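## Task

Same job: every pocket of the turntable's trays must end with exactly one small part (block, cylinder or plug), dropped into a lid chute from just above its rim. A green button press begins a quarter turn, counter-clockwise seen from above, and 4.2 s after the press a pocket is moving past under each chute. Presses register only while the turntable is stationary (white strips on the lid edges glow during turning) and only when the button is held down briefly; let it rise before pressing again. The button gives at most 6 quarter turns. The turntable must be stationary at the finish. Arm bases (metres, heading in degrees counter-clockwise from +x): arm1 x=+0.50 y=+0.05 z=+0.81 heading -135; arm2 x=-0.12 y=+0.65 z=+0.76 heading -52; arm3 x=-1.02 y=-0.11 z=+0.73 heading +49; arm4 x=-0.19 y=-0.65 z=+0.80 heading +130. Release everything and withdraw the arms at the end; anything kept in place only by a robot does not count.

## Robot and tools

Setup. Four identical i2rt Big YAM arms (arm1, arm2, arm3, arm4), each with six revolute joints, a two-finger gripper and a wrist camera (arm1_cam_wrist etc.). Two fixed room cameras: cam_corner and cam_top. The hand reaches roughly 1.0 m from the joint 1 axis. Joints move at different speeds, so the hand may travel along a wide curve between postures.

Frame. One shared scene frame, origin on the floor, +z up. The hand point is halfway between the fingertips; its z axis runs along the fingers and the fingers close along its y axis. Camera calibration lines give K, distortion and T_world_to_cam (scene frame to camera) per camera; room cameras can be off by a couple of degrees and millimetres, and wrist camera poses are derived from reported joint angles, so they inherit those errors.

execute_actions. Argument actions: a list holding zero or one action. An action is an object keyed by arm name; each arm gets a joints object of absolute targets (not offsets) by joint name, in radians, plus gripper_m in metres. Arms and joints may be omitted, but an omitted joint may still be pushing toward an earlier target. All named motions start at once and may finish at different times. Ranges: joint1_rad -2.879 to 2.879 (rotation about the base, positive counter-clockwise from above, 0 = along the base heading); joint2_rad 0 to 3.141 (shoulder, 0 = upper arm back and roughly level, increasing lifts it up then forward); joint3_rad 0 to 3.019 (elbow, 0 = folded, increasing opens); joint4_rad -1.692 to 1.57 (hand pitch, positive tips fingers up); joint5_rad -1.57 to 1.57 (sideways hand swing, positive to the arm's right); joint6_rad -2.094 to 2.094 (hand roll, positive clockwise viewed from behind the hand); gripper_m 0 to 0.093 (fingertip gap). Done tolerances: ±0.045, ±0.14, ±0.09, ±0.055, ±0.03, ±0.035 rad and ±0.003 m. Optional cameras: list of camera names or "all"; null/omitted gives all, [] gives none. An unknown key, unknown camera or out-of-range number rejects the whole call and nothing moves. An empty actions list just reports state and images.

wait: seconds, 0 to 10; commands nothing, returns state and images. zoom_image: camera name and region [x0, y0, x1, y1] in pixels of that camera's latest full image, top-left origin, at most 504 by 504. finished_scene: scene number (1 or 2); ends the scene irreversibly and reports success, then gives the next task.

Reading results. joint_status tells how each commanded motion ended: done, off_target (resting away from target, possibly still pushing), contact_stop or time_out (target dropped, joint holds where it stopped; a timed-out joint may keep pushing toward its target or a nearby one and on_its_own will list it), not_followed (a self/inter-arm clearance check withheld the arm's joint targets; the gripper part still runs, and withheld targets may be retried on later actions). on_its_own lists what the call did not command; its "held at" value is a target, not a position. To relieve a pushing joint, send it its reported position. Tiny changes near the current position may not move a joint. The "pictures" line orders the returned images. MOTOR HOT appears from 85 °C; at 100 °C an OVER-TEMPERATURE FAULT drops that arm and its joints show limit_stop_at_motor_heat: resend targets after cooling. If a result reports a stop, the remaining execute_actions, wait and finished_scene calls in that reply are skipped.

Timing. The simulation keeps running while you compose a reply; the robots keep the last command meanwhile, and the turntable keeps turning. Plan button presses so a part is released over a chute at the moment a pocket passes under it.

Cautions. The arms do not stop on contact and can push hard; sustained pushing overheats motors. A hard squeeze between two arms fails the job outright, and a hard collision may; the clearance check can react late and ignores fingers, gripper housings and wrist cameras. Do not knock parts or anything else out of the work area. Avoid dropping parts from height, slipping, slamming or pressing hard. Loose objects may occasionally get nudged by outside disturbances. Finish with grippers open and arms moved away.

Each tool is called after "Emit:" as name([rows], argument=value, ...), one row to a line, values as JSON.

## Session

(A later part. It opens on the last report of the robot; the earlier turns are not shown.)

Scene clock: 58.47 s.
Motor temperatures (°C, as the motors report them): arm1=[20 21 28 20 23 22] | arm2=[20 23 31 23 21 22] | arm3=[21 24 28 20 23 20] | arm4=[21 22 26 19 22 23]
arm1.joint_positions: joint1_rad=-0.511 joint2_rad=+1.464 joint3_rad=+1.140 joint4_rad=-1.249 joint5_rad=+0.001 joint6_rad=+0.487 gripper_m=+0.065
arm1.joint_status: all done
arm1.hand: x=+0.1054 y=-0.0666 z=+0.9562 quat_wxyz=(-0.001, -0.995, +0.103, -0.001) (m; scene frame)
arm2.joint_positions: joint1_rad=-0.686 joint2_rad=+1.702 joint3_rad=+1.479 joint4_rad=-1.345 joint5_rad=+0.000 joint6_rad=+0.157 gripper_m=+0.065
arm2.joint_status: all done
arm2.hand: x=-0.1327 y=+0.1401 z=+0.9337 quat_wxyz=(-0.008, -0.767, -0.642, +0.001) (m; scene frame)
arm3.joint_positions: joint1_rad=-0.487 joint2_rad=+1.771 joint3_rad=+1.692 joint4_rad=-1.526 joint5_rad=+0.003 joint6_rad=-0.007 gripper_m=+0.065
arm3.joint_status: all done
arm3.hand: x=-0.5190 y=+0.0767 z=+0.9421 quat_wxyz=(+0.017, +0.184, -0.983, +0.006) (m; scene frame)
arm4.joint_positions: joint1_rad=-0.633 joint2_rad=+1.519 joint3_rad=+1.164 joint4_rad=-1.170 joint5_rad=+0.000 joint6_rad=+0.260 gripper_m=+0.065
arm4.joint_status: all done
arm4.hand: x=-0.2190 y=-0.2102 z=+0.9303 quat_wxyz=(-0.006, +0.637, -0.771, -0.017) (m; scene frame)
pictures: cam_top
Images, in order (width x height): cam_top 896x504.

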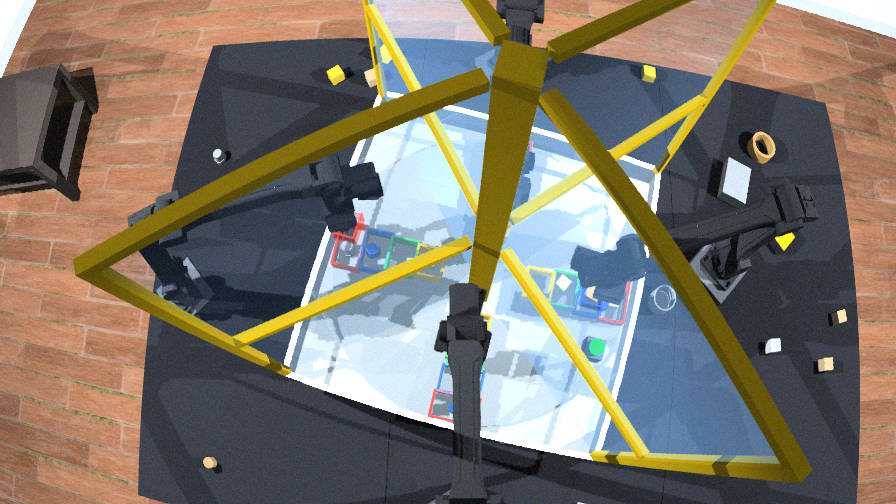

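Emit:
execute_actions(actions=[], cameras=["arm1_cam_wrist","arm2_cam_wrist","arm3_cam_wrist","arm4_cam_wrist"])

Scene clock: 58.53 s.
Motor temperatures (°C, as the motors report them): arm1=[20 21 28 20 23 22] | arm2=[20 23 31 23 21 22] | arm3=[21 24 28 20 23 20] | arm4=[21 22 26 19 22 23]
arm1.joint_positions: joint1_rad=-0.511 joint2_rad=+1.464 joint3_rad=+1.140 joint4_rad=-1.249 joint5_rad=+0.001 joint6_rad=+0.487 gripper_m=+0.065
arm1.joint_status: all done
arm1.hand: x=+0.1054 y=-0.0666 z=+0.9562 quat_wxyz=(-0.001, -0.995, +0.103, -0.001) (m; scene frame)
arm2.joint_positions: joint1_rad=-0.686 joint2_rad=+1.702 joint3_rad=+1.479 joint4_rad=-1.345 joint5_rad=+0.000 joint6_rad=+0.157 gripper_m=+0.065
arm2.joint_status: all done
arm2.hand: x=-0.1327 y=+0.1401 z=+0.9337 quat_wxyz=(-0.008, -0.767, -0.642, +0.001) (m; scene frame)
arm3.joint_positions: joint1_rad=-0.487 joint2_rad=+1.771 joint3_rad=+1.692 joint4_rad=-1.526 joint5_rad=+0.003 joint6_rad=-0.007 gripper_m=+0.065
arm3.joint_status: all done
arm3.hand: x=-0.5190 y=+0.0767 z=+0.9421 quat_wxyz=(+0.017, +0.184, -0.983, +0.006) (m; scene frame)
arm4.joint_positions: joint1_rad=-0.633 joint2_rad=+1.519 joint3_rad=+1.164 joint4_rad=-1.170 joint5_rad=+0.000 joint6_rad=+0.260 gripper_m=+0.065
arm4.joint_status: all done
arm4.hand: x=-0.2190 y=-0.2102 z=+0.9303 quat_wxyz=(-0.006, +0.637, -0.771, -0.017) (m; scene frame)
pictures: arm1_cam_wrist, arm2_cam_wrist, arm3_cam_wrist, arm4_cam_wrist
camera_calibration (this result's frames):
arm1_cam_wrist: T_world_to_cam=[[0.19196, 0.981279, -0.0155529, 0.0569231], [0.791599, -0.145448, 0.593477, -0.654373], [0.580105, -0.126236, -0.8047, 0.828333], [0, 0, 0, 1]] pos_world=[0.026554, -0.0464696, 1.0558]
arm2_cam_wrist: T_world_to_cam=[[-0.986726, 0.162158, -0.00874123, -0.143707], [0.129478, 0.818073, 0.56035, -0.612027], [0.0980163, 0.55178, -0.82821, 0.835916], [0, 0, 0, 1]] pos_world=[-0.144489, 0.0627445, 1.03401]
arm3_cam_wrist: T_world_to_cam=[[0.353278, -0.935203, 0.0242918, 0.231875], [-0.748008, -0.266778, 0.607712, -0.935097], [-0.561853, -0.232861, -0.793786, 0.597873], [0, 0, 0, 1]] pos_world=[-0.44546, 0.106608, 1.03722]
arm4_cam_wrist: T_world_to_cam=[[0.980399, -0.195813, -0.0217908, 0.192447], [-0.149982, -0.813467, 0.561941, -0.720763], [-0.127761, -0.547658, -0.826891, 0.750068], [0, 0, 0, 1]] pos_world=[-0.200946, -0.137852, 1.02944]
Images, in order (width x height): arm1_cam_wrist 504x504, arm2_cam_wrist 504x504, arm3_cam_wrist 504x504, arm4_cam_wrist 504x504.

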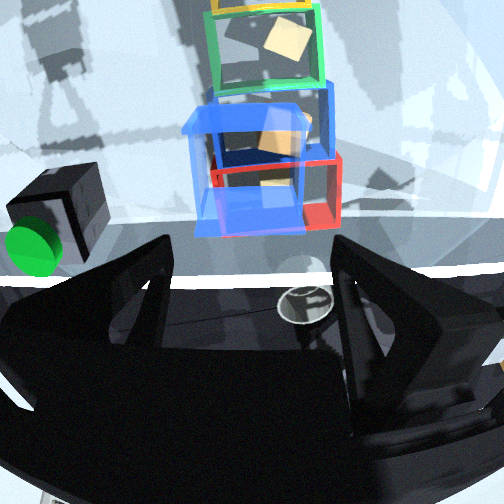

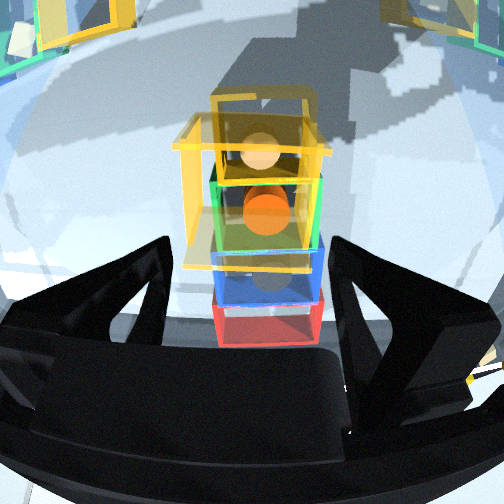

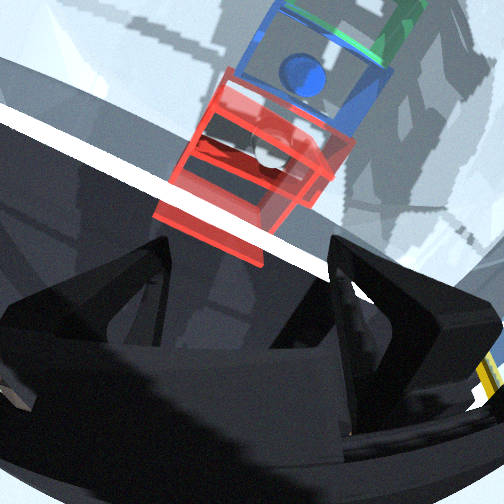

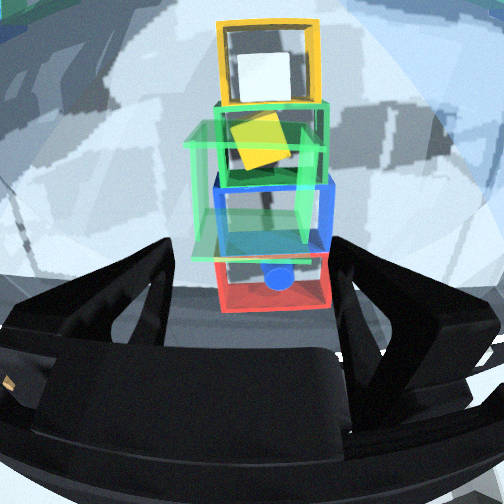

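Emit:
execute_actions([
  {"arm1":{"joints":{"joint1_rad":0.0}},"arm2":{"joints":{"joint2_rad":1.28,"joint3_rad":1.05}},"arm3":{"joints":{"joint1_rad":0.0,"joint2_rad":1.535}},"arm4":{"joints":{"joint1_rad":-0.15,"joint2_rad":1.42,"joint4_rad":-1.31}}},
], cameras=["cam_top","cam_corner"])

Scene clock: 62.83 s.
Motor temperatures (°C, as the motors report them): arm1=[20 21 28 20 23 22] | arm2=[20 23 31 23 21 22] | arm3=[21 24 28 20 23 20] | arm4=[21 22 26 19 22 23]
arm1.joint_positions: joint1_rad=+0.005 joint2_rad=+1.464 joint3_rad=+1.140 joint4_rad=-1.249 joint5_rad=+0.001 joint6_rad=+0.487 gripper_m=+0.065
arm1.joint_status: all done
arm1.hand: x=+0.2128 y=-0.2466 z=+0.9570 quat_wxyz=(-0.001, -0.988, -0.155, -0.001) (m; scene frame)
arm2.joint_positions: joint1_rad=-0.686 joint2_rad=+1.267 joint3_rad=+1.060 joint4_rad=-1.336 joint5_rad=+0.000 joint6_rad=+0.157 gripper_m=+0.065
arm2.joint_status: all done
arm2.hand: x=-0.1297 y=+0.2980 z=+0.9533 quat_wxyz=(-0.018, -0.767, -0.642, +0.009) (m; scene frame)
arm3.joint_positions: joint1_rad=+0.004 joint2_rad=+1.520 joint3_rad=+1.686 joint4_rad=-1.527 joint5_rad=-0.002 joint6_rad=-0.007 gripper_m=+0.065
arm3.joint_status: all done
arm3.hand: x=-0.6934 y=+0.2630 z=+1.0643 quat_wxyz=(-0.095, +0.416, -0.904, -0.043) (m; scene frame)
arm4.joint_positions: joint1_rad=-0.141 joint2_rad=+1.429 joint3_rad=+1.164 joint4_rad=-1.301 joint5_rad=+0.000 joint6_rad=+0.262 gripper_m=+0.065
arm4.joint_status: all done
arm4.hand: x=-0.4039 y=-0.3050 z=+0.9685 quat_wxyz=(+0.007, +0.805, -0.593, -0.002) (m; scene frame)
pictures: cam_corner, cam_top
Images, in order (width x height): cam_corner 896x504, cam_top 896x504.

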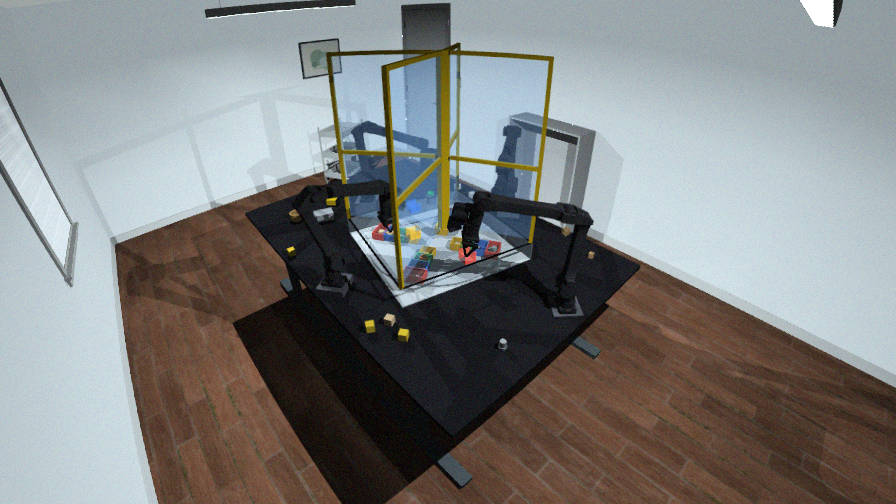

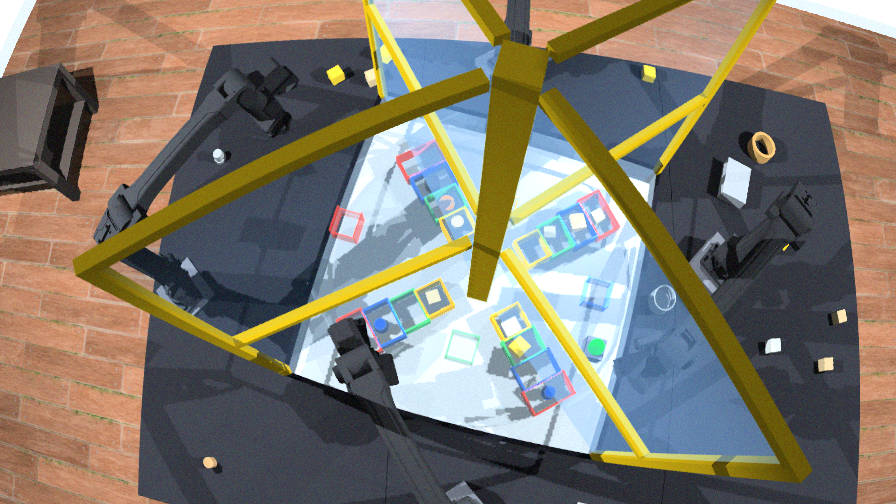

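Emit:
zoom_image(camera="cam_top", region=[730, 300, 870, 390])

Emit:
zoom_image(camera="cam_top", region=[610, 50, 690, 100])

Region (730, 300, 870, 390) of cam_top's 896x504 image, scaled by 3.600, with more detail than that image has; it fills the top 324 rows of this view, and the rest is white.

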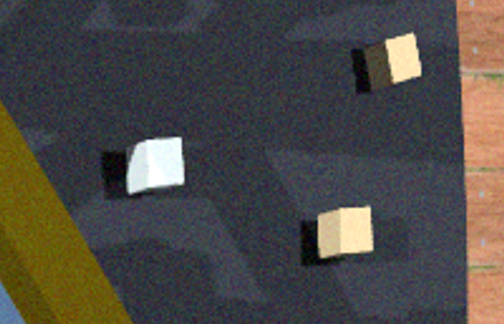

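Region (610, 50, 690, 100) of cam_top's 896x504 image, scaled by 6.300, with more detail than that image has; it fills the top 315 rows of this view, and the rest is white.

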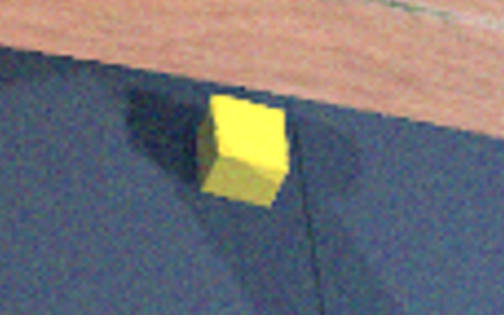

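Emit:
execute_actions([
  {"arm1":{"joints":{"joint1_rad":1.616,"joint2_rad":1.40,"joint3_rad":0.735,"joint4_rad":-0.90,"joint6_rad":0.78,"gripper_m":0.075}},"arm2":{"joints":{"joint1_rad":1.02,"joint4_rad":-1.20,"joint6_rad":0.11,"gripper_m":0.075}},"arm3":{"joints":{"joint1_rad":0.62,"joint2_rad":1.535,"joint3_rad":1.09,"joint4_rad":-1.12}},"arm4":{"joints":{"joint1_rad":1.0,"joint6_rad":0.0,"gripper_m":0.075}}},
], cameras=["arm1_cam_wrist","arm2_cam_wrist","arm3_cam_wrist","arm4_cam_wrist"])

Scene clock: 65.13 s.
Motor temperatures (°C, as the motors report them): arm1=[20 21 28 20 23 22] | arm2=[20 23 31 23 21 22] | arm3=[21 24 28 20 23 20] | arm4=[21 22 26 19 22 23]
arm1.joint_positions: joint1_rad=+1.615 joint2_rad=+1.404 joint3_rad=+0.736 joint4_rad=-0.910 joint5_rad=+0.000 joint6_rad=+0.764 gripper_m=+0.075
arm1.joint_status: all done
arm1.hand: x=+0.7403 y=-0.1712 z=+0.8430 quat_wxyz=(+0.002, -0.681, -0.732, +0.002) (m; scene frame)
arm2.joint_positions: joint1_rad=+1.024 joint2_rad=+1.270 joint3_rad=+1.060 joint4_rad=-1.205 joint5_rad=+0.000 joint6_rad=+0.124 gripper_m=+0.075
arm2.joint_status: all done
arm2.hand: x=+0.2618 y=+0.6972 z=+0.9549 quat_wxyz=(-0.083, -0.002, -0.997, -0.004) (m; scene frame)
arm3.joint_positions: joint1_rad=+0.627 joint2_rad=+1.531 joint3_rad=+1.091 joint4_rad=-1.129 joint5_rad=-0.001 joint6_rad=-0.007 gripper_m=+0.065
arm3.joint_status: all done
arm3.hand: x=-0.9810 y=+0.3052 z=+0.8317 quat_wxyz=(+0.001, +0.676, -0.737, +0.001) (m; scene frame)
arm4.joint_positions: joint1_rad=+1.004 joint2_rad=+1.429 joint3_rad=+1.164 joint4_rad=-1.301 joint5_rad=+0.000 joint6_rad=+0.009 gripper_m=+0.075
arm4.joint_status: all done
arm4.hand: x=-0.5896 y=-0.7028 z=+0.9749 quat_wxyz=(+0.006, +0.998, +0.064, -0.007) (m; scene frame)
pictures: arm1_cam_wrist, arm2_cam_wrist, arm3_cam_wrist, arm4_cam_wrist
camera_calibration (this result's frames):
arm1_cam_wrist: T_world_to_cam=[[-0.996322, -0.0853288, -0.0078309, 0.726553], [-0.0734142, 0.802915, 0.591556, -0.300636], [-0.0441892, 0.589955, -0.806226, 0.941791], [0, 0, 0, 1]] pos_world=[0.743426, -0.252233, 0.942829]
arm2_cam_wrist: T_world_to_cam=[[0.00913936, -0.999952, -0.00361246, 0.70004], [-0.904171, -0.00980675, 0.427058, -0.155624], [-0.427073, -0.000636756, -0.904217, 1.10257], [0, 0, 0, 1]] pos_world=[0.32377, 0.699182, 1.06595]
arm3_cam_wrist: T_world_to_cam=[[0.995233, -0.0958634, 0.0179521, 0.990366], [-0.0884007, -0.808908, 0.581252, -0.318081], [-0.0411992, -0.580068, -0.813526, 0.937097], [0, 0, 0, 1]] pos_world=[-0.975155, 0.381222, 0.929458]
arm4_cam_wrist: T_world_to_cam=[[-0.120034, 0.992682, -0.0132036, 0.638339], [0.811473, 0.105767, 0.574739, -0.00170068], [0.571929, 0.058274, -0.81823, 1.29975], [0, 0, 0, 1]] pos_world=[-0.665361, -0.709229, 1.0729]
Images, in order (width x height): arm1_cam_wrist 504x504, arm2_cam_wrist 504x504, arm3_cam_wrist 504x504, arm4_cam_wrist 504x504.

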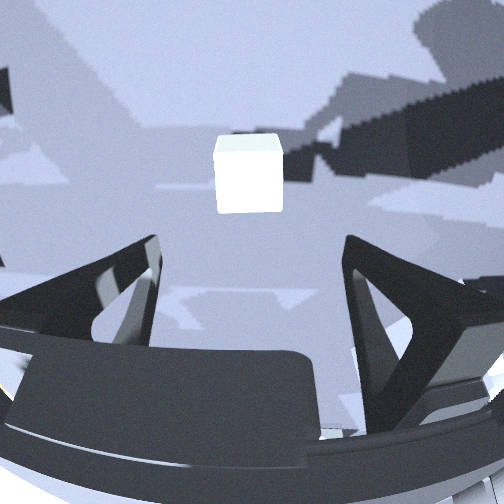

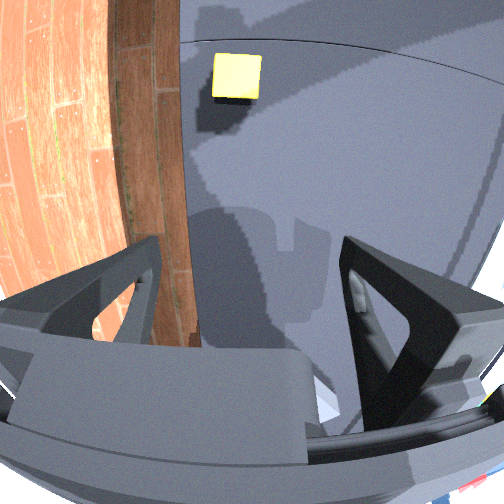

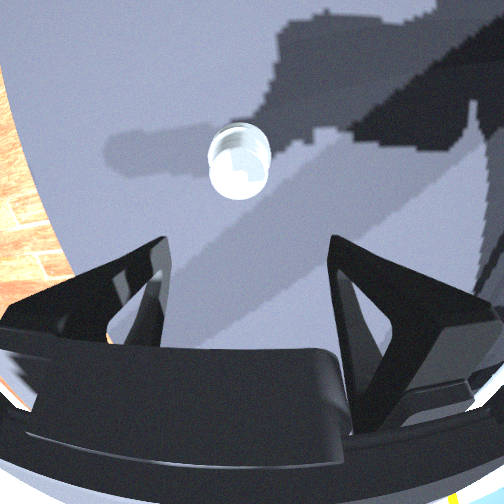

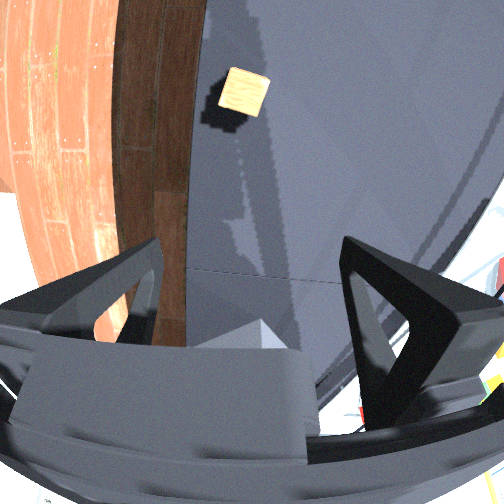

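Emit:
execute_actions([
  {"arm1":{"joints":{"joint2_rad":1.662,"joint3_rad":0.69,"joint4_rad":-0.64}},"arm2":{"joints":{"joint1_rad":1.03,"joint2_rad":1.79,"joint4_rad":-0.77,"joint6_rad":0.21}},"arm3":{"joints":{"joint1_rad":0.64,"joint2_rad":1.68,"joint3_rad":1.0,"joint4_rad":-0.875}},"arm4":{"joints":{"joint1_rad":1.024,"joint2_rad":1.862,"joint3_rad":1.02,"joint4_rad":-0.785,"joint6_rad":0.35,"gripper_m":0.085}}},
], cameras=["arm1_cam_wrist","arm2_cam_wrist","arm3_cam_wrist","arm4_cam_wrist"])

Scene clock: 67.60 s.
Motor temperatures (°C, as the motors report them): arm1=[20 21 28 20 23 22] | arm2=[20 23 31 23 21 22] | arm3=[21 24 27 20 23 20] | arm4=[21 22 26 19 22 23]
arm1.joint_positions: joint1_rad=+1.615 joint2_rad=+1.672 joint3_rad=+0.689 joint4_rad=-0.656 joint5_rad=+0.000 joint6_rad=+0.765 gripper_m=+0.075
arm1.joint_status: all done
arm1.hand: x=+0.7392 y=-0.1706 z=+0.7474 quat_wxyz=(+0.033, -0.681, -0.732, +0.002) (m; scene frame)
arm2.joint_positions: joint1_rad=+1.024 joint2_rad=+1.791 joint3_rad=+1.055 joint4_rad=-0.780 joint5_rad=+0.000 joint6_rad=+0.195 gripper_m=+0.075
arm2.joint_status: all done
arm2.hand: x=+0.3441 y=+0.7045 z=+0.7487 quat_wxyz=(-0.032, -0.038, -0.999, +0.001) (m; scene frame)
arm3.joint_positions: joint1_rad=+0.632 joint2_rad=+1.685 joint3_rad=+0.996 joint4_rad=-0.884 joint5_rad=-0.001 joint6_rad=-0.007 gripper_m=+0.065
arm3.joint_status: all done
arm3.hand: x=-0.9825 y=+0.3111 z=+0.7388 quat_wxyz=(+0.002, +0.678, -0.735, +0.002) (m; scene frame)
arm4.joint_positions: joint1_rad=+1.017 joint2_rad=+1.869 joint3_rad=+1.010 joint4_rad=-0.794 joint5_rad=+0.000 joint6_rad=+0.340 gripper_m=+0.085
arm4.joint_status: all done
arm4.hand: x=-0.6128 y=-0.7140 z=+0.7444 quat_wxyz=(-0.004, +0.995, -0.095, +0.036) (m; scene frame)
pictures: arm1_cam_wrist, arm2_cam_wrist, arm3_cam_wrist, arm4_cam_wrist
camera_calibration (this result's frames):
arm1_cam_wrist: T_world_to_cam=[[-0.995771, -0.0852993, 0.0341112, 0.693026], [-0.0451646, 0.777891, 0.626774, -0.296057], [-0.0799981, 0.622583, -0.778454, 0.875555], [0, 0, 0, 1]] pos_world=[0.746767, -0.255691, 0.843501]
arm2_cam_wrist: T_world_to_cam=[[-0.0622707, -0.998055, 0.00305478, 0.724064], [-0.854567, 0.0548988, 0.516432, -0.122723], [-0.515595, 0.029548, -0.856323, 0.92463], [0, 0, 0, 1]] pos_world=[0.416947, 0.702072, 0.852948]
arm3_cam_wrist: T_world_to_cam=[[0.995702, -0.0908575, 0.0179528, 0.992939], [-0.0841706, -0.806895, 0.584667, -0.258444], [-0.0386354, -0.583665, -0.811075, 0.866638], [0, 0, 0, 1]] pos_world=[-0.976942, 0.387505, 0.836186]
arm4_cam_wrist: T_world_to_cam=[[0.195504, 0.980628, 0.012086, 0.80951], [0.749985, -0.157439, 0.642444, -0.125275], [0.631902, -0.116536, -0.766237, 0.998272], [0, 0, 0, 1]] pos_world=[-0.695117, -0.697218, 0.835611]
Images, in order (width x height): arm1_cam_wrist 504x504, arm2_cam_wrist 504x504, arm3_cam_wrist 504x504, arm4_cam_wrist 504x504.

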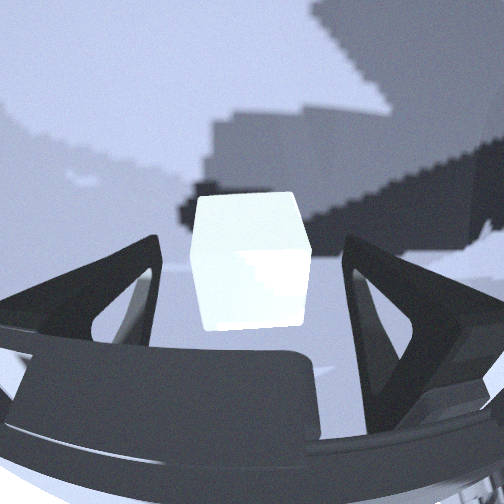

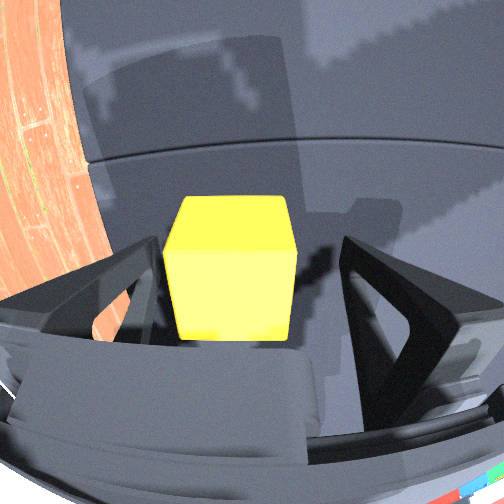

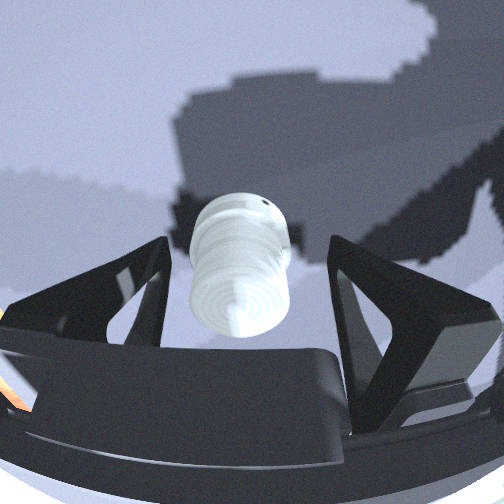

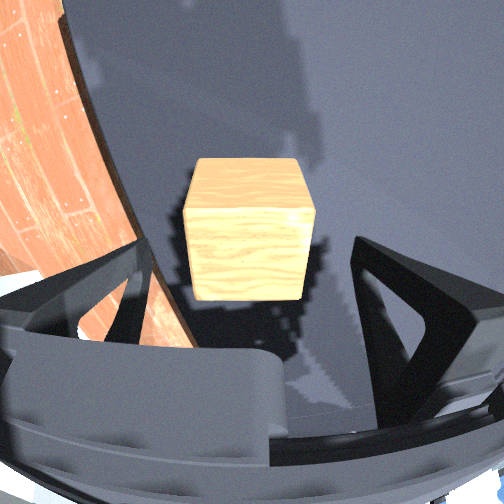

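Emit:
execute_actions([
  {"arm1":{"joints":{"gripper_m":0.01}},"arm2":{"joints":{"joint1_rad":1.045,"gripper_m":0.01}},"arm3":{"joints":{"gripper_m":0.01}},"arm4":{"joints":{"joint4_rad":-0.72,"gripper_m":0.01}}},
], cameras=["arm1_cam_wrist","arm2_cam_wrist","arm3_cam_wrist","arm4_cam_wrist"])

Scene clock: 68.57 s.
Motor temperatures (°C, as the motors report them): arm1=[20 21 28 20 23 22] | arm2=[20 23 31 23 21 22] | arm3=[21 24 27 20 23 20] | arm4=[21 22 26 19 22 23]
arm1.joint_positions: joint1_rad=+1.615 joint2_rad=+1.672 joint3_rad=+0.689 joint4_rad=-0.656 joint5_rad=+0.000 joint6_rad=+0.765 gripper_m=+0.040
arm1.joint_status: gripper_m off_target (ended at +0.040, target +0.010)
arm1.hand: x=+0.7392 y=-0.1706 z=+0.7474 quat_wxyz=(+0.033, -0.681, -0.732, +0.002) (m; scene frame)
arm2.joint_positions: joint1_rad=+1.040 joint2_rad=+1.791 joint3_rad=+1.055 joint4_rad=-0.780 joint5_rad=+0.000 joint6_rad=+0.195 gripper_m=+0.040
arm2.joint_status: gripper_m off_target (ended at +0.040, target +0.010); the others done
arm2.hand: x=+0.3431 y=+0.7121 z=+0.7486 quat_wxyz=(-0.032, -0.030, -0.999, +0.001) (m; scene frame)
arm3.joint_positions: joint1_rad=+0.633 joint2_rad=+1.685 joint3_rad=+0.996 joint4_rad=-0.884 joint5_rad=-0.001 joint6_rad=-0.007 gripper_m=+0.037
arm3.joint_status: gripper_m off_target (ended at +0.037, target +0.010)
arm3.hand: x=-0.9825 y=+0.3111 z=+0.7388 quat_wxyz=(+0.002, +0.678, -0.735, +0.002) (m; scene frame)
arm4.joint_positions: joint1_rad=+1.017 joint2_rad=+1.869 joint3_rad=+1.010 joint4_rad=-0.734 joint5_rad=+0.000 joint6_rad=+0.341 gripper_m=+0.040
arm4.joint_status: gripper_m off_target (ended at +0.040, target +0.010); the others done
arm4.hand: x=-0.6274 y=-0.7162 z=+0.7438 quat_wxyz=(+0.004, +0.995, -0.095, +0.007) (m; scene frame)
pictures: arm1_cam_wrist, arm2_cam_wrist, arm3_cam_wrist, arm4_cam_wrist
camera_calibration (this result's frames):
arm1_cam_wrist: T_world_to_cam=[[-0.995803, -0.0849196, 0.0341285, 0.693102], [-0.0448586, 0.777921, 0.626759, -0.296268], [-0.0797734, 0.622598, -0.778465, 0.8754], [0, 0, 0, 1]] pos_world=[0.746736, -0.255692, 0.843503]
arm2_cam_wrist: T_world_to_cam=[[-0.0466773, -0.998904, 0.00354904, 0.726414], [-0.855256, 0.0418, 0.516517, -0.114402], [-0.516099, 0.0210743, -0.856269, 0.930006], [0, 0, 0, 1]] pos_world=[0.416039, 0.7108, 0.852849]
arm3_cam_wrist: T_world_to_cam=[[0.995723, -0.090472, 0.0187145, 0.992308], [-0.0843029, -0.806889, 0.584657, -0.258569], [-0.0377945, -0.583734, -0.811065, 0.867479], [0, 0, 0, 1]] pos_world=[-0.977076, 0.387516, 0.836185]
arm4_cam_wrist: T_world_to_cam=[[0.197336, 0.980297, -0.00875827, 0.83103], [0.78665, -0.15301, 0.598138, -0.0551336], [0.585013, -0.124924, -0.801345, 0.99746], [0, 0, 0, 1]] pos_world=[-0.704148, -0.698486, 0.839565]
Images, in order (width x height): arm1_cam_wrist 504x504, arm2_cam_wrist 504x504, arm3_cam_wrist 504x504, arm4_cam_wrist 504x504.

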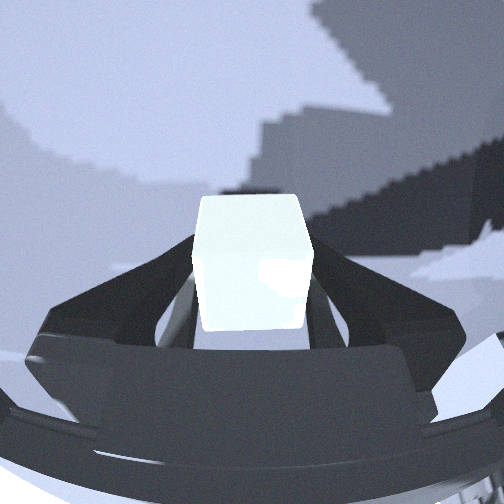

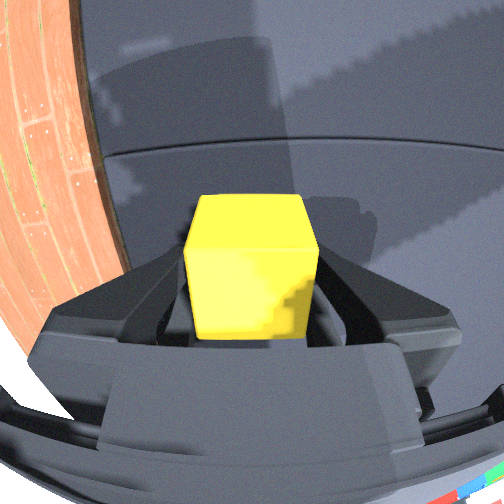

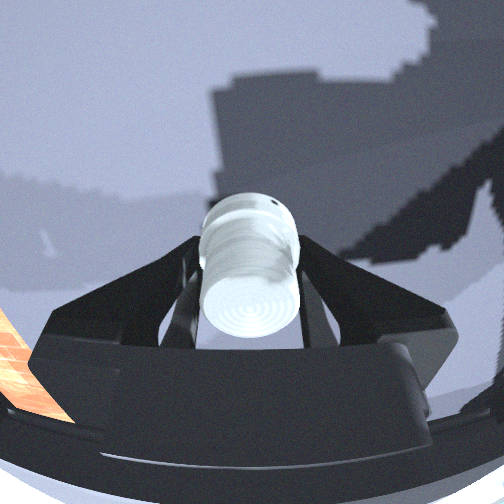

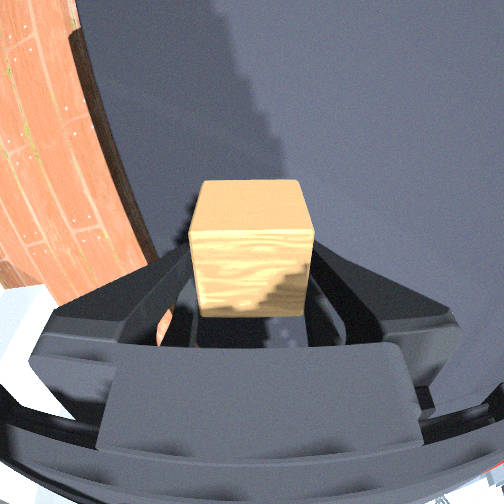

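Emit:
execute_actions([
  {"arm1":{"joints":{"joint1_rad":-0.229,"joint2_rad":1.59,"joint3_rad":1.355,"joint4_rad":-1.27,"joint6_rad":0.487}},"arm2":{"joints":{"joint1_rad":-0.682,"joint2_rad":1.29,"joint3_rad":1.11,"joint4_rad":-1.40,"joint6_rad":0.17}},"arm3":{"joints":{"joint1_rad":-0.48,"joint2_rad":1.72,"joint3_rad":1.69,"joint4_rad":-1.49}},"arm4":{"joints":{"joint1_rad":-0.628,"joint2_rad":1.42,"joint3_rad":1.19,"joint4_rad":-1.31,"joint6_rad":0.26}}},
], cameras=["arm1_cam_wrist","arm2_cam_wrist","arm3_cam_wrist","arm4_cam_wrist","cam_top"])

Scene clock: 71.00 s.
Motor temperatures (°C, as the motors report them): arm1=[20 21 28 20 23 22] | arm2=[20 23 31 23 21 22] | arm3=[21 24 28 20 23 20] | arm4=[21 22 26 19 22 23]
arm1.joint_positions: joint1_rad=-0.236 joint2_rad=+1.612 joint3_rad=+1.319 joint4_rad=-1.256 joint5_rad=+0.000 joint6_rad=+0.503 gripper_m=+0.040
arm1.joint_status: all done
arm1.hand: x=+0.0952 y=-0.2046 z=+0.9602 quat_wxyz=(-0.008, -1.000, -0.027, +0.009) (m; scene frame)
arm2.joint_positions: joint1_rad=-0.686 joint2_rad=+1.282 joint3_rad=+1.085 joint4_rad=-1.391 joint5_rad=+0.000 joint6_rad=+0.185 gripper_m=+0.040
arm2.joint_status: all done
arm2.hand: x=-0.1296 y=+0.3026 z=+0.9577 quat_wxyz=(-0.001, -0.776, -0.631, -0.006) (m; scene frame)
arm3.joint_positions: joint1_rad=-0.486 joint2_rad=+1.724 joint3_rad=+1.647 joint4_rad=-1.482 joint5_rad=+0.003 joint6_rad=-0.007 gripper_m=+0.037
arm3.joint_status: all done
arm3.hand: x=-0.5243 y=+0.0754 z=+0.9489 quat_wxyz=(-0.006, +0.185, -0.983, +0.002) (m; scene frame)
arm4.joint_positions: joint1_rad=-0.633 joint2_rad=+1.411 joint3_rad=+1.182 joint4_rad=-1.302 joint5_rad=-0.001 joint6_rad=+0.268 gripper_m=+0.040
arm4.joint_status: all done
arm4.hand: x=-0.2168 y=-0.2385 z=+0.9797 quat_wxyz=(-0.004, +0.634, -0.773, -0.015) (m; scene frame)
pictures: arm1_cam_wrist, arm2_cam_wrist, arm3_cam_wrist, arm4_cam_wrist, cam_top
camera_calibration (this result's frames):
arm1_cam_wrist: T_world_to_cam=[[-0.0665477, 0.997381, -0.0283321, 0.23454], [0.815051, 0.0707176, 0.575057, -0.609066], [0.575555, 0.0151766, -0.817622, 0.861801], [0, 0, 0, 1]] pos_world=[0.0160145, -0.203934, 1.06152]
arm2_cam_wrist: T_world_to_cam=[[-0.981787, 0.189898, -0.00576801, -0.17743], [0.151914, 0.802917, 0.576407, -0.766719], [0.11409, 0.565033, -0.817142, 0.753244], [0, 0, 0, 1]] pos_world=[-0.14366, 0.223698, 1.05643]
arm3_cam_wrist: T_world_to_cam=[[0.353437, -0.935157, 0.0237603, 0.232972], [-0.773188, -0.277736, 0.570125, -0.920293], [-0.526557, -0.219874, -0.821215, 0.643578], [0, 0, 0, 1]] pos_world=[-0.455021, 0.103773, 1.04766]
arm4_cam_wrist: T_world_to_cam=[[0.97888, -0.203323, -0.0213175, 0.183199], [-0.155747, -0.809222, 0.566483, -0.775949], [-0.13243, -0.551198, -0.823798, 0.770803], [0, 0, 0, 1]] pos_world=[-0.198105, -0.165801, 1.07845]
Images, in order (width x height): arm1_cam_wrist 504x504, arm2_cam_wrist 504x504, arm3_cam_wrist 504x504, arm4_cam_wrist 504x504, cam_top 896x504.

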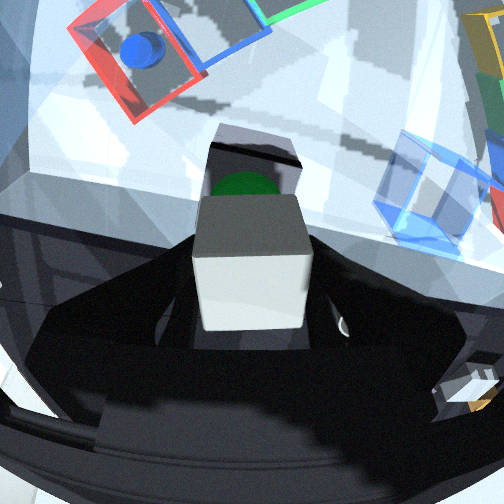

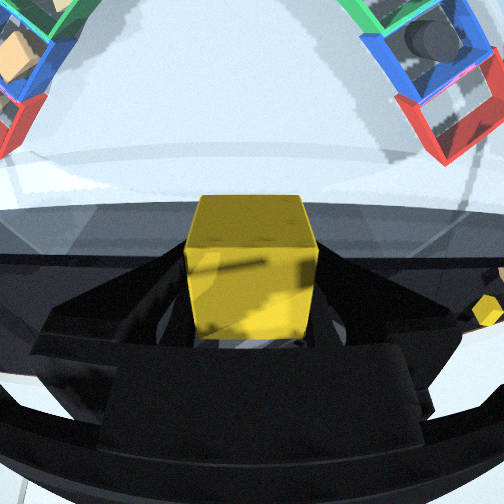

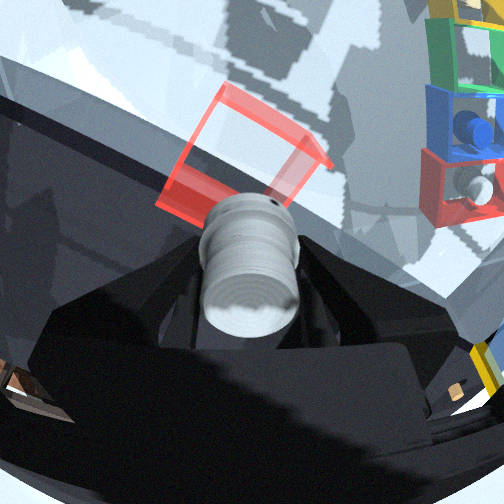

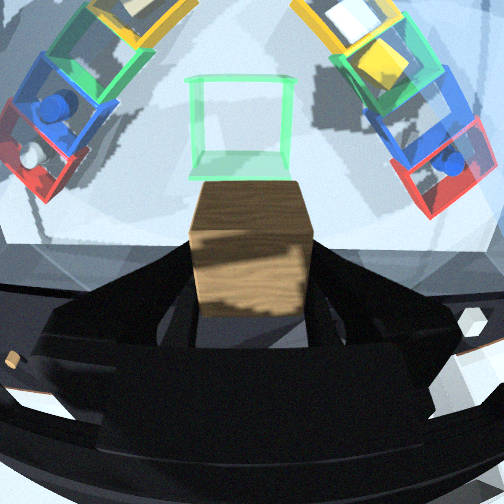

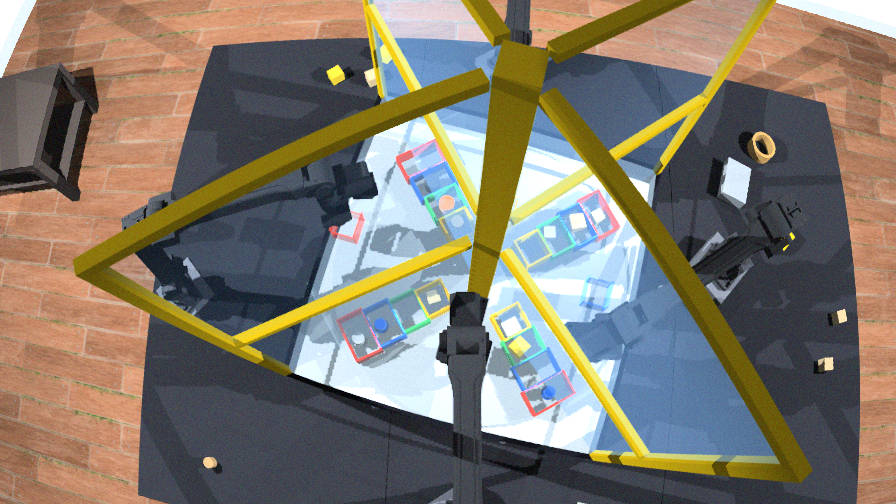

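Emit:
execute_actions(actions=[], cameras=[])

Emit:
execute_actions([
  {"arm1":{"joints":{"joint2_rad":1.715}},"arm2":{"joints":{"joint2_rad":1.64,"joint3_rad":1.53,"joint4_rad":-1.45}},"arm3":{"joints":{"joint2_rad":1.75,"joint4_rad":-1.455}},"arm4":{"joints":{"joint2_rad":1.532,"joint4_rad":-1.217}}},
], cameras=["cam_top"])

Scene clock: 71.30 s.
Motor temperatures (°C, as the motors report them): arm1=[20 21 28 20 23 22] | arm2=[20 23 31 23 21 22] | arm3=[21 24 28 20 23 20] | arm4=[21 22 26 19 22 23]
arm1.joint_positions: joint1_rad=-0.236 joint2_rad=+1.612 joint3_rad=+1.319 joint4_rad=-1.256 joint5_rad=+0.000 joint6_rad=+0.503 gripper_m=+0.040
arm1.joint_status: all done
arm1.hand: x=+0.0952 y=-0.2046 z=+0.9602 quat_wxyz=(-0.008, -1.000, -0.027, +0.009) (m; scene frame)
arm2.joint_positions: joint1_rad=-0.686 joint2_rad=+1.282 joint3_rad=+1.085 joint4_rad=-1.391 joint5_rad=+0.000 joint6_rad=+0.185 gripper_m=+0.040
arm2.joint_status: all done
arm2.hand: x=-0.1296 y=+0.3026 z=+0.9577 quat_wxyz=(-0.001, -0.776, -0.631, -0.006) (m; scene frame)
arm3.joint_positions: joint1_rad=-0.486 joint2_rad=+1.724 joint3_rad=+1.647 joint4_rad=-1.482 joint5_rad=+0.003 joint6_rad=-0.007 gripper_m=+0.037
arm3.joint_status: all done
arm3.hand: x=-0.5243 y=+0.0754 z=+0.9489 quat_wxyz=(-0.006, +0.185, -0.983, +0.002) (m; scene frame)
arm4.joint_positions: joint1_rad=-0.633 joint2_rad=+1.411 joint3_rad=+1.182 joint4_rad=-1.302 joint5_rad=-0.001 joint6_rad=+0.268 gripper_m=+0.040
arm4.joint_status: all done
arm4.hand: x=-0.2168 y=-0.2385 z=+0.9797 quat_wxyz=(-0.004, +0.634, -0.773, -0.015) (m; scene frame)
pictures: none
No camera images: the call's "cameras" was empty. Leave "cameras" out to get every camera's image.

Scene clock: 72.47 s.
Motor temperatures (°C, as the motors report them): arm1=[20 21 28 20 23 22] | arm2=[20 23 31 23 21 22] | arm3=[21 24 28 20 23 20] | arm4=[21 22 26 19 22 23]
arm1.joint_positions: joint1_rad=-0.236 joint2_rad=+1.678 joint3_rad=+1.337 joint4_rad=-1.261 joint5_rad=-0.004 joint6_rad=+0.501 gripper_m=+0.040
arm1.joint_status: all done
arm1.hand: x=+0.0908 y=-0.2081 z=+0.9366 quat_wxyz=(+0.004, -0.999, -0.028, -0.014) (m; scene frame)
arm2.joint_positions: joint1_rad=-0.686 joint2_rad=+1.636 joint3_rad=+1.475 joint4_rad=-1.446 joint5_rad=+0.000 joint6_rad=+0.185 gripper_m=+0.040
arm2.joint_status: all done
arm2.hand: x=-0.1324 y=+0.1701 z=+0.9636 quat_wxyz=(+0.007, -0.776, -0.631, -0.012) (m; scene frame)
arm3.joint_positions: joint1_rad=-0.486 joint2_rad=+1.730 joint3_rad=+1.647 joint4_rad=-1.465 joint5_rad=+0.003 joint6_rad=-0.007 gripper_m=+0.037
arm3.joint_status: all done
arm3.hand: x=-0.5200 y=+0.0770 z=+0.9461 quat_wxyz=(-0.012, +0.185, -0.983, +0.001) (m; scene frame)
arm4.joint_positions: joint1_rad=-0.633 joint2_rad=+1.535 joint3_rad=+1.182 joint4_rad=-1.226 joint5_rad=-0.001 joint6_rad=+0.268 gripper_m=+0.040
arm4.joint_status: all done
arm4.hand: x=-0.2188 y=-0.2170 z=+0.9302 quat_wxyz=(+0.010, +0.634, -0.773, +0.005) (m; scene frame)
pictures: cam_top
Images, in order (width x height): cam_top 896x504.

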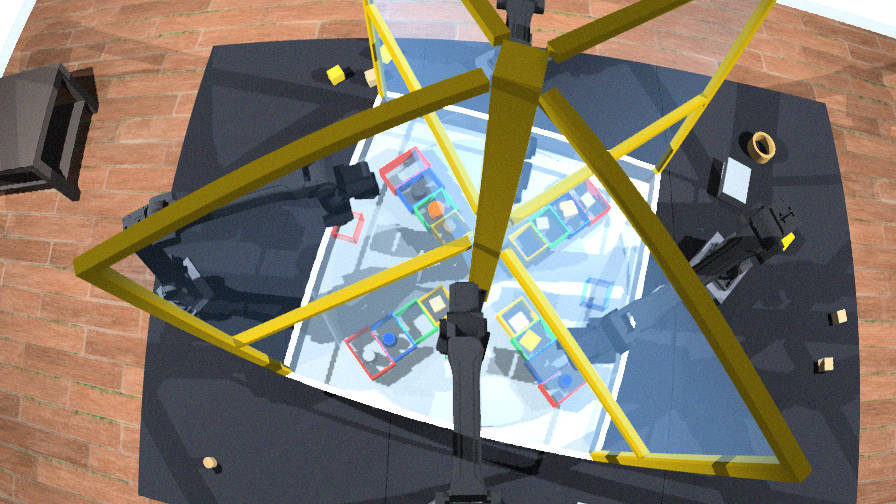

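Emit:
execute_actions([
  {"arm1":{"joints":{"joint1_rad":-0.506,"joint2_rad":1.46,"joint3_rad":1.145,"joint4_rad":-1.24}},"arm2":{"joints":{"joint2_rad":1.695,"joint4_rad":-1.335}}},
], cameras=["arm1_cam_wrist","arm2_cam_wrist","arm4_cam_wrist"])

Scene clock: 73.73 s.
Motor temperatures (°C, as the motors report them): arm1=[20 21 28 20 23 22] | arm2=[20 23 32 23 21 22] | arm3=[21 24 28 20 23 20] | arm4=[21 22 26 19 22 23]
arm1.joint_positions: joint1_rad=-0.511 joint2_rad=+1.465 joint3_rad=+1.143 joint4_rad=-1.242 joint5_rad=+0.000 joint6_rad=+0.500 gripper_m=+0.040
arm1.joint_status: all done
arm1.hand: x=+0.1029 y=-0.0675 z=+0.9568 quat_wxyz=(-0.003, -0.994, +0.109, +0.002) (m; scene frame)
arm2.joint_positions: joint1_rad=-0.686 joint2_rad=+1.684 joint3_rad=+1.475 joint4_rad=-1.346 joint5_rad=+0.000 joint6_rad=+0.185 gripper_m=+0.040
arm2.joint_status: all done
arm2.hand: x=-0.1327 y=+0.1425 z=+0.9411 quat_wxyz=(-0.013, -0.776, -0.631, +0.005) (m; scene frame)
arm3.joint_positions: joint1_rad=-0.486 joint2_rad=+1.730 joint3_rad=+1.647 joint4_rad=-1.465 joint5_rad=+0.003 joint6_rad=-0.007 gripper_m=+0.037
arm3.joint_status: not commanded
arm3.hand: x=-0.5200 y=+0.0770 z=+0.9461 quat_wxyz=(-0.012, +0.185, -0.983, +0.001) (m; scene frame)
arm4.joint_positions: joint1_rad=-0.633 joint2_rad=+1.535 joint3_rad=+1.182 joint4_rad=-1.226 joint5_rad=-0.001 joint6_rad=+0.268 gripper_m=+0.040
arm4.joint_status: not commanded
arm4.hand: x=-0.2188 y=-0.2170 z=+0.9302 quat_wxyz=(+0.010, +0.634, -0.773, +0.005) (m; scene frame)
pictures: arm1_cam_wrist, arm2_cam_wrist, arm4_cam_wrist
camera_calibration (this result's frames):
arm1_cam_wrist: T_world_to_cam=[[0.204565, 0.978653, -0.0197803, 0.0609252], [0.794317, -0.154157, 0.587619, -0.648091], [0.572026, -0.135918, -0.808896, 0.83429], [0, 0, 0, 1]] pos_world=[0.0250915, -0.0461373, 1.05689]
arm2_cam_wrist: T_world_to_cam=[[-0.981731, 0.189937, -0.0113422, -0.144899], [0.152555, 0.821336, 0.549667, -0.605432], [0.113718, 0.537895, -0.835307, 0.851437], [0, 0, 0, 1]] pos_world=[-0.146714, 0.0668013, 1.04235]
arm4_cam_wrist: T_world_to_cam=[[0.979031, -0.203543, -0.00822205, 0.176317], [-0.157348, -0.781235, 0.604081, -0.760058], [-0.12938, -0.590121, -0.796881, 0.708733], [0, 0, 0, 1]] pos_world=[-0.200517, -0.139658, 1.02536]
Images, in order (width x height): arm1_cam_wrist 504x504, arm2_cam_wrist 504x504, arm4_cam_wrist 504x504.

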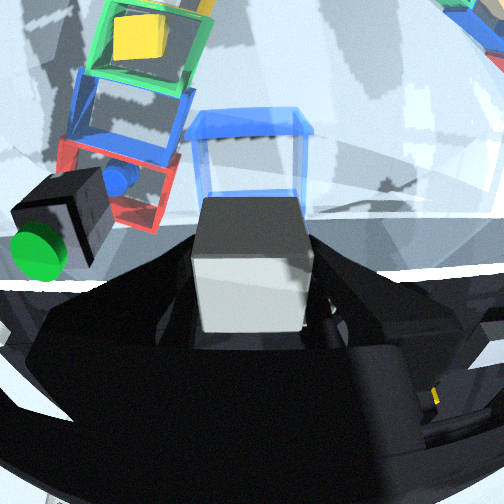

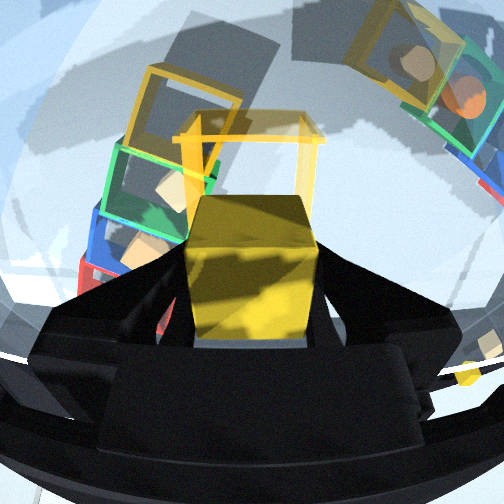

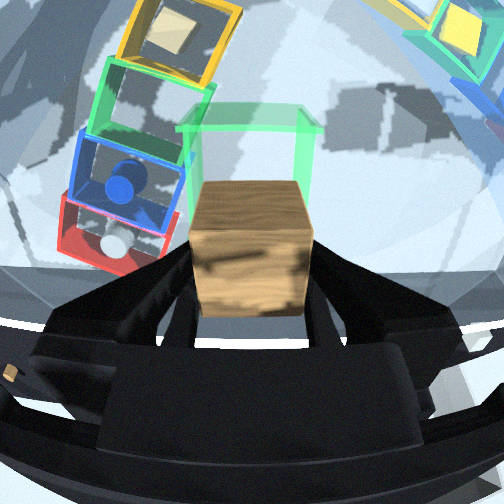

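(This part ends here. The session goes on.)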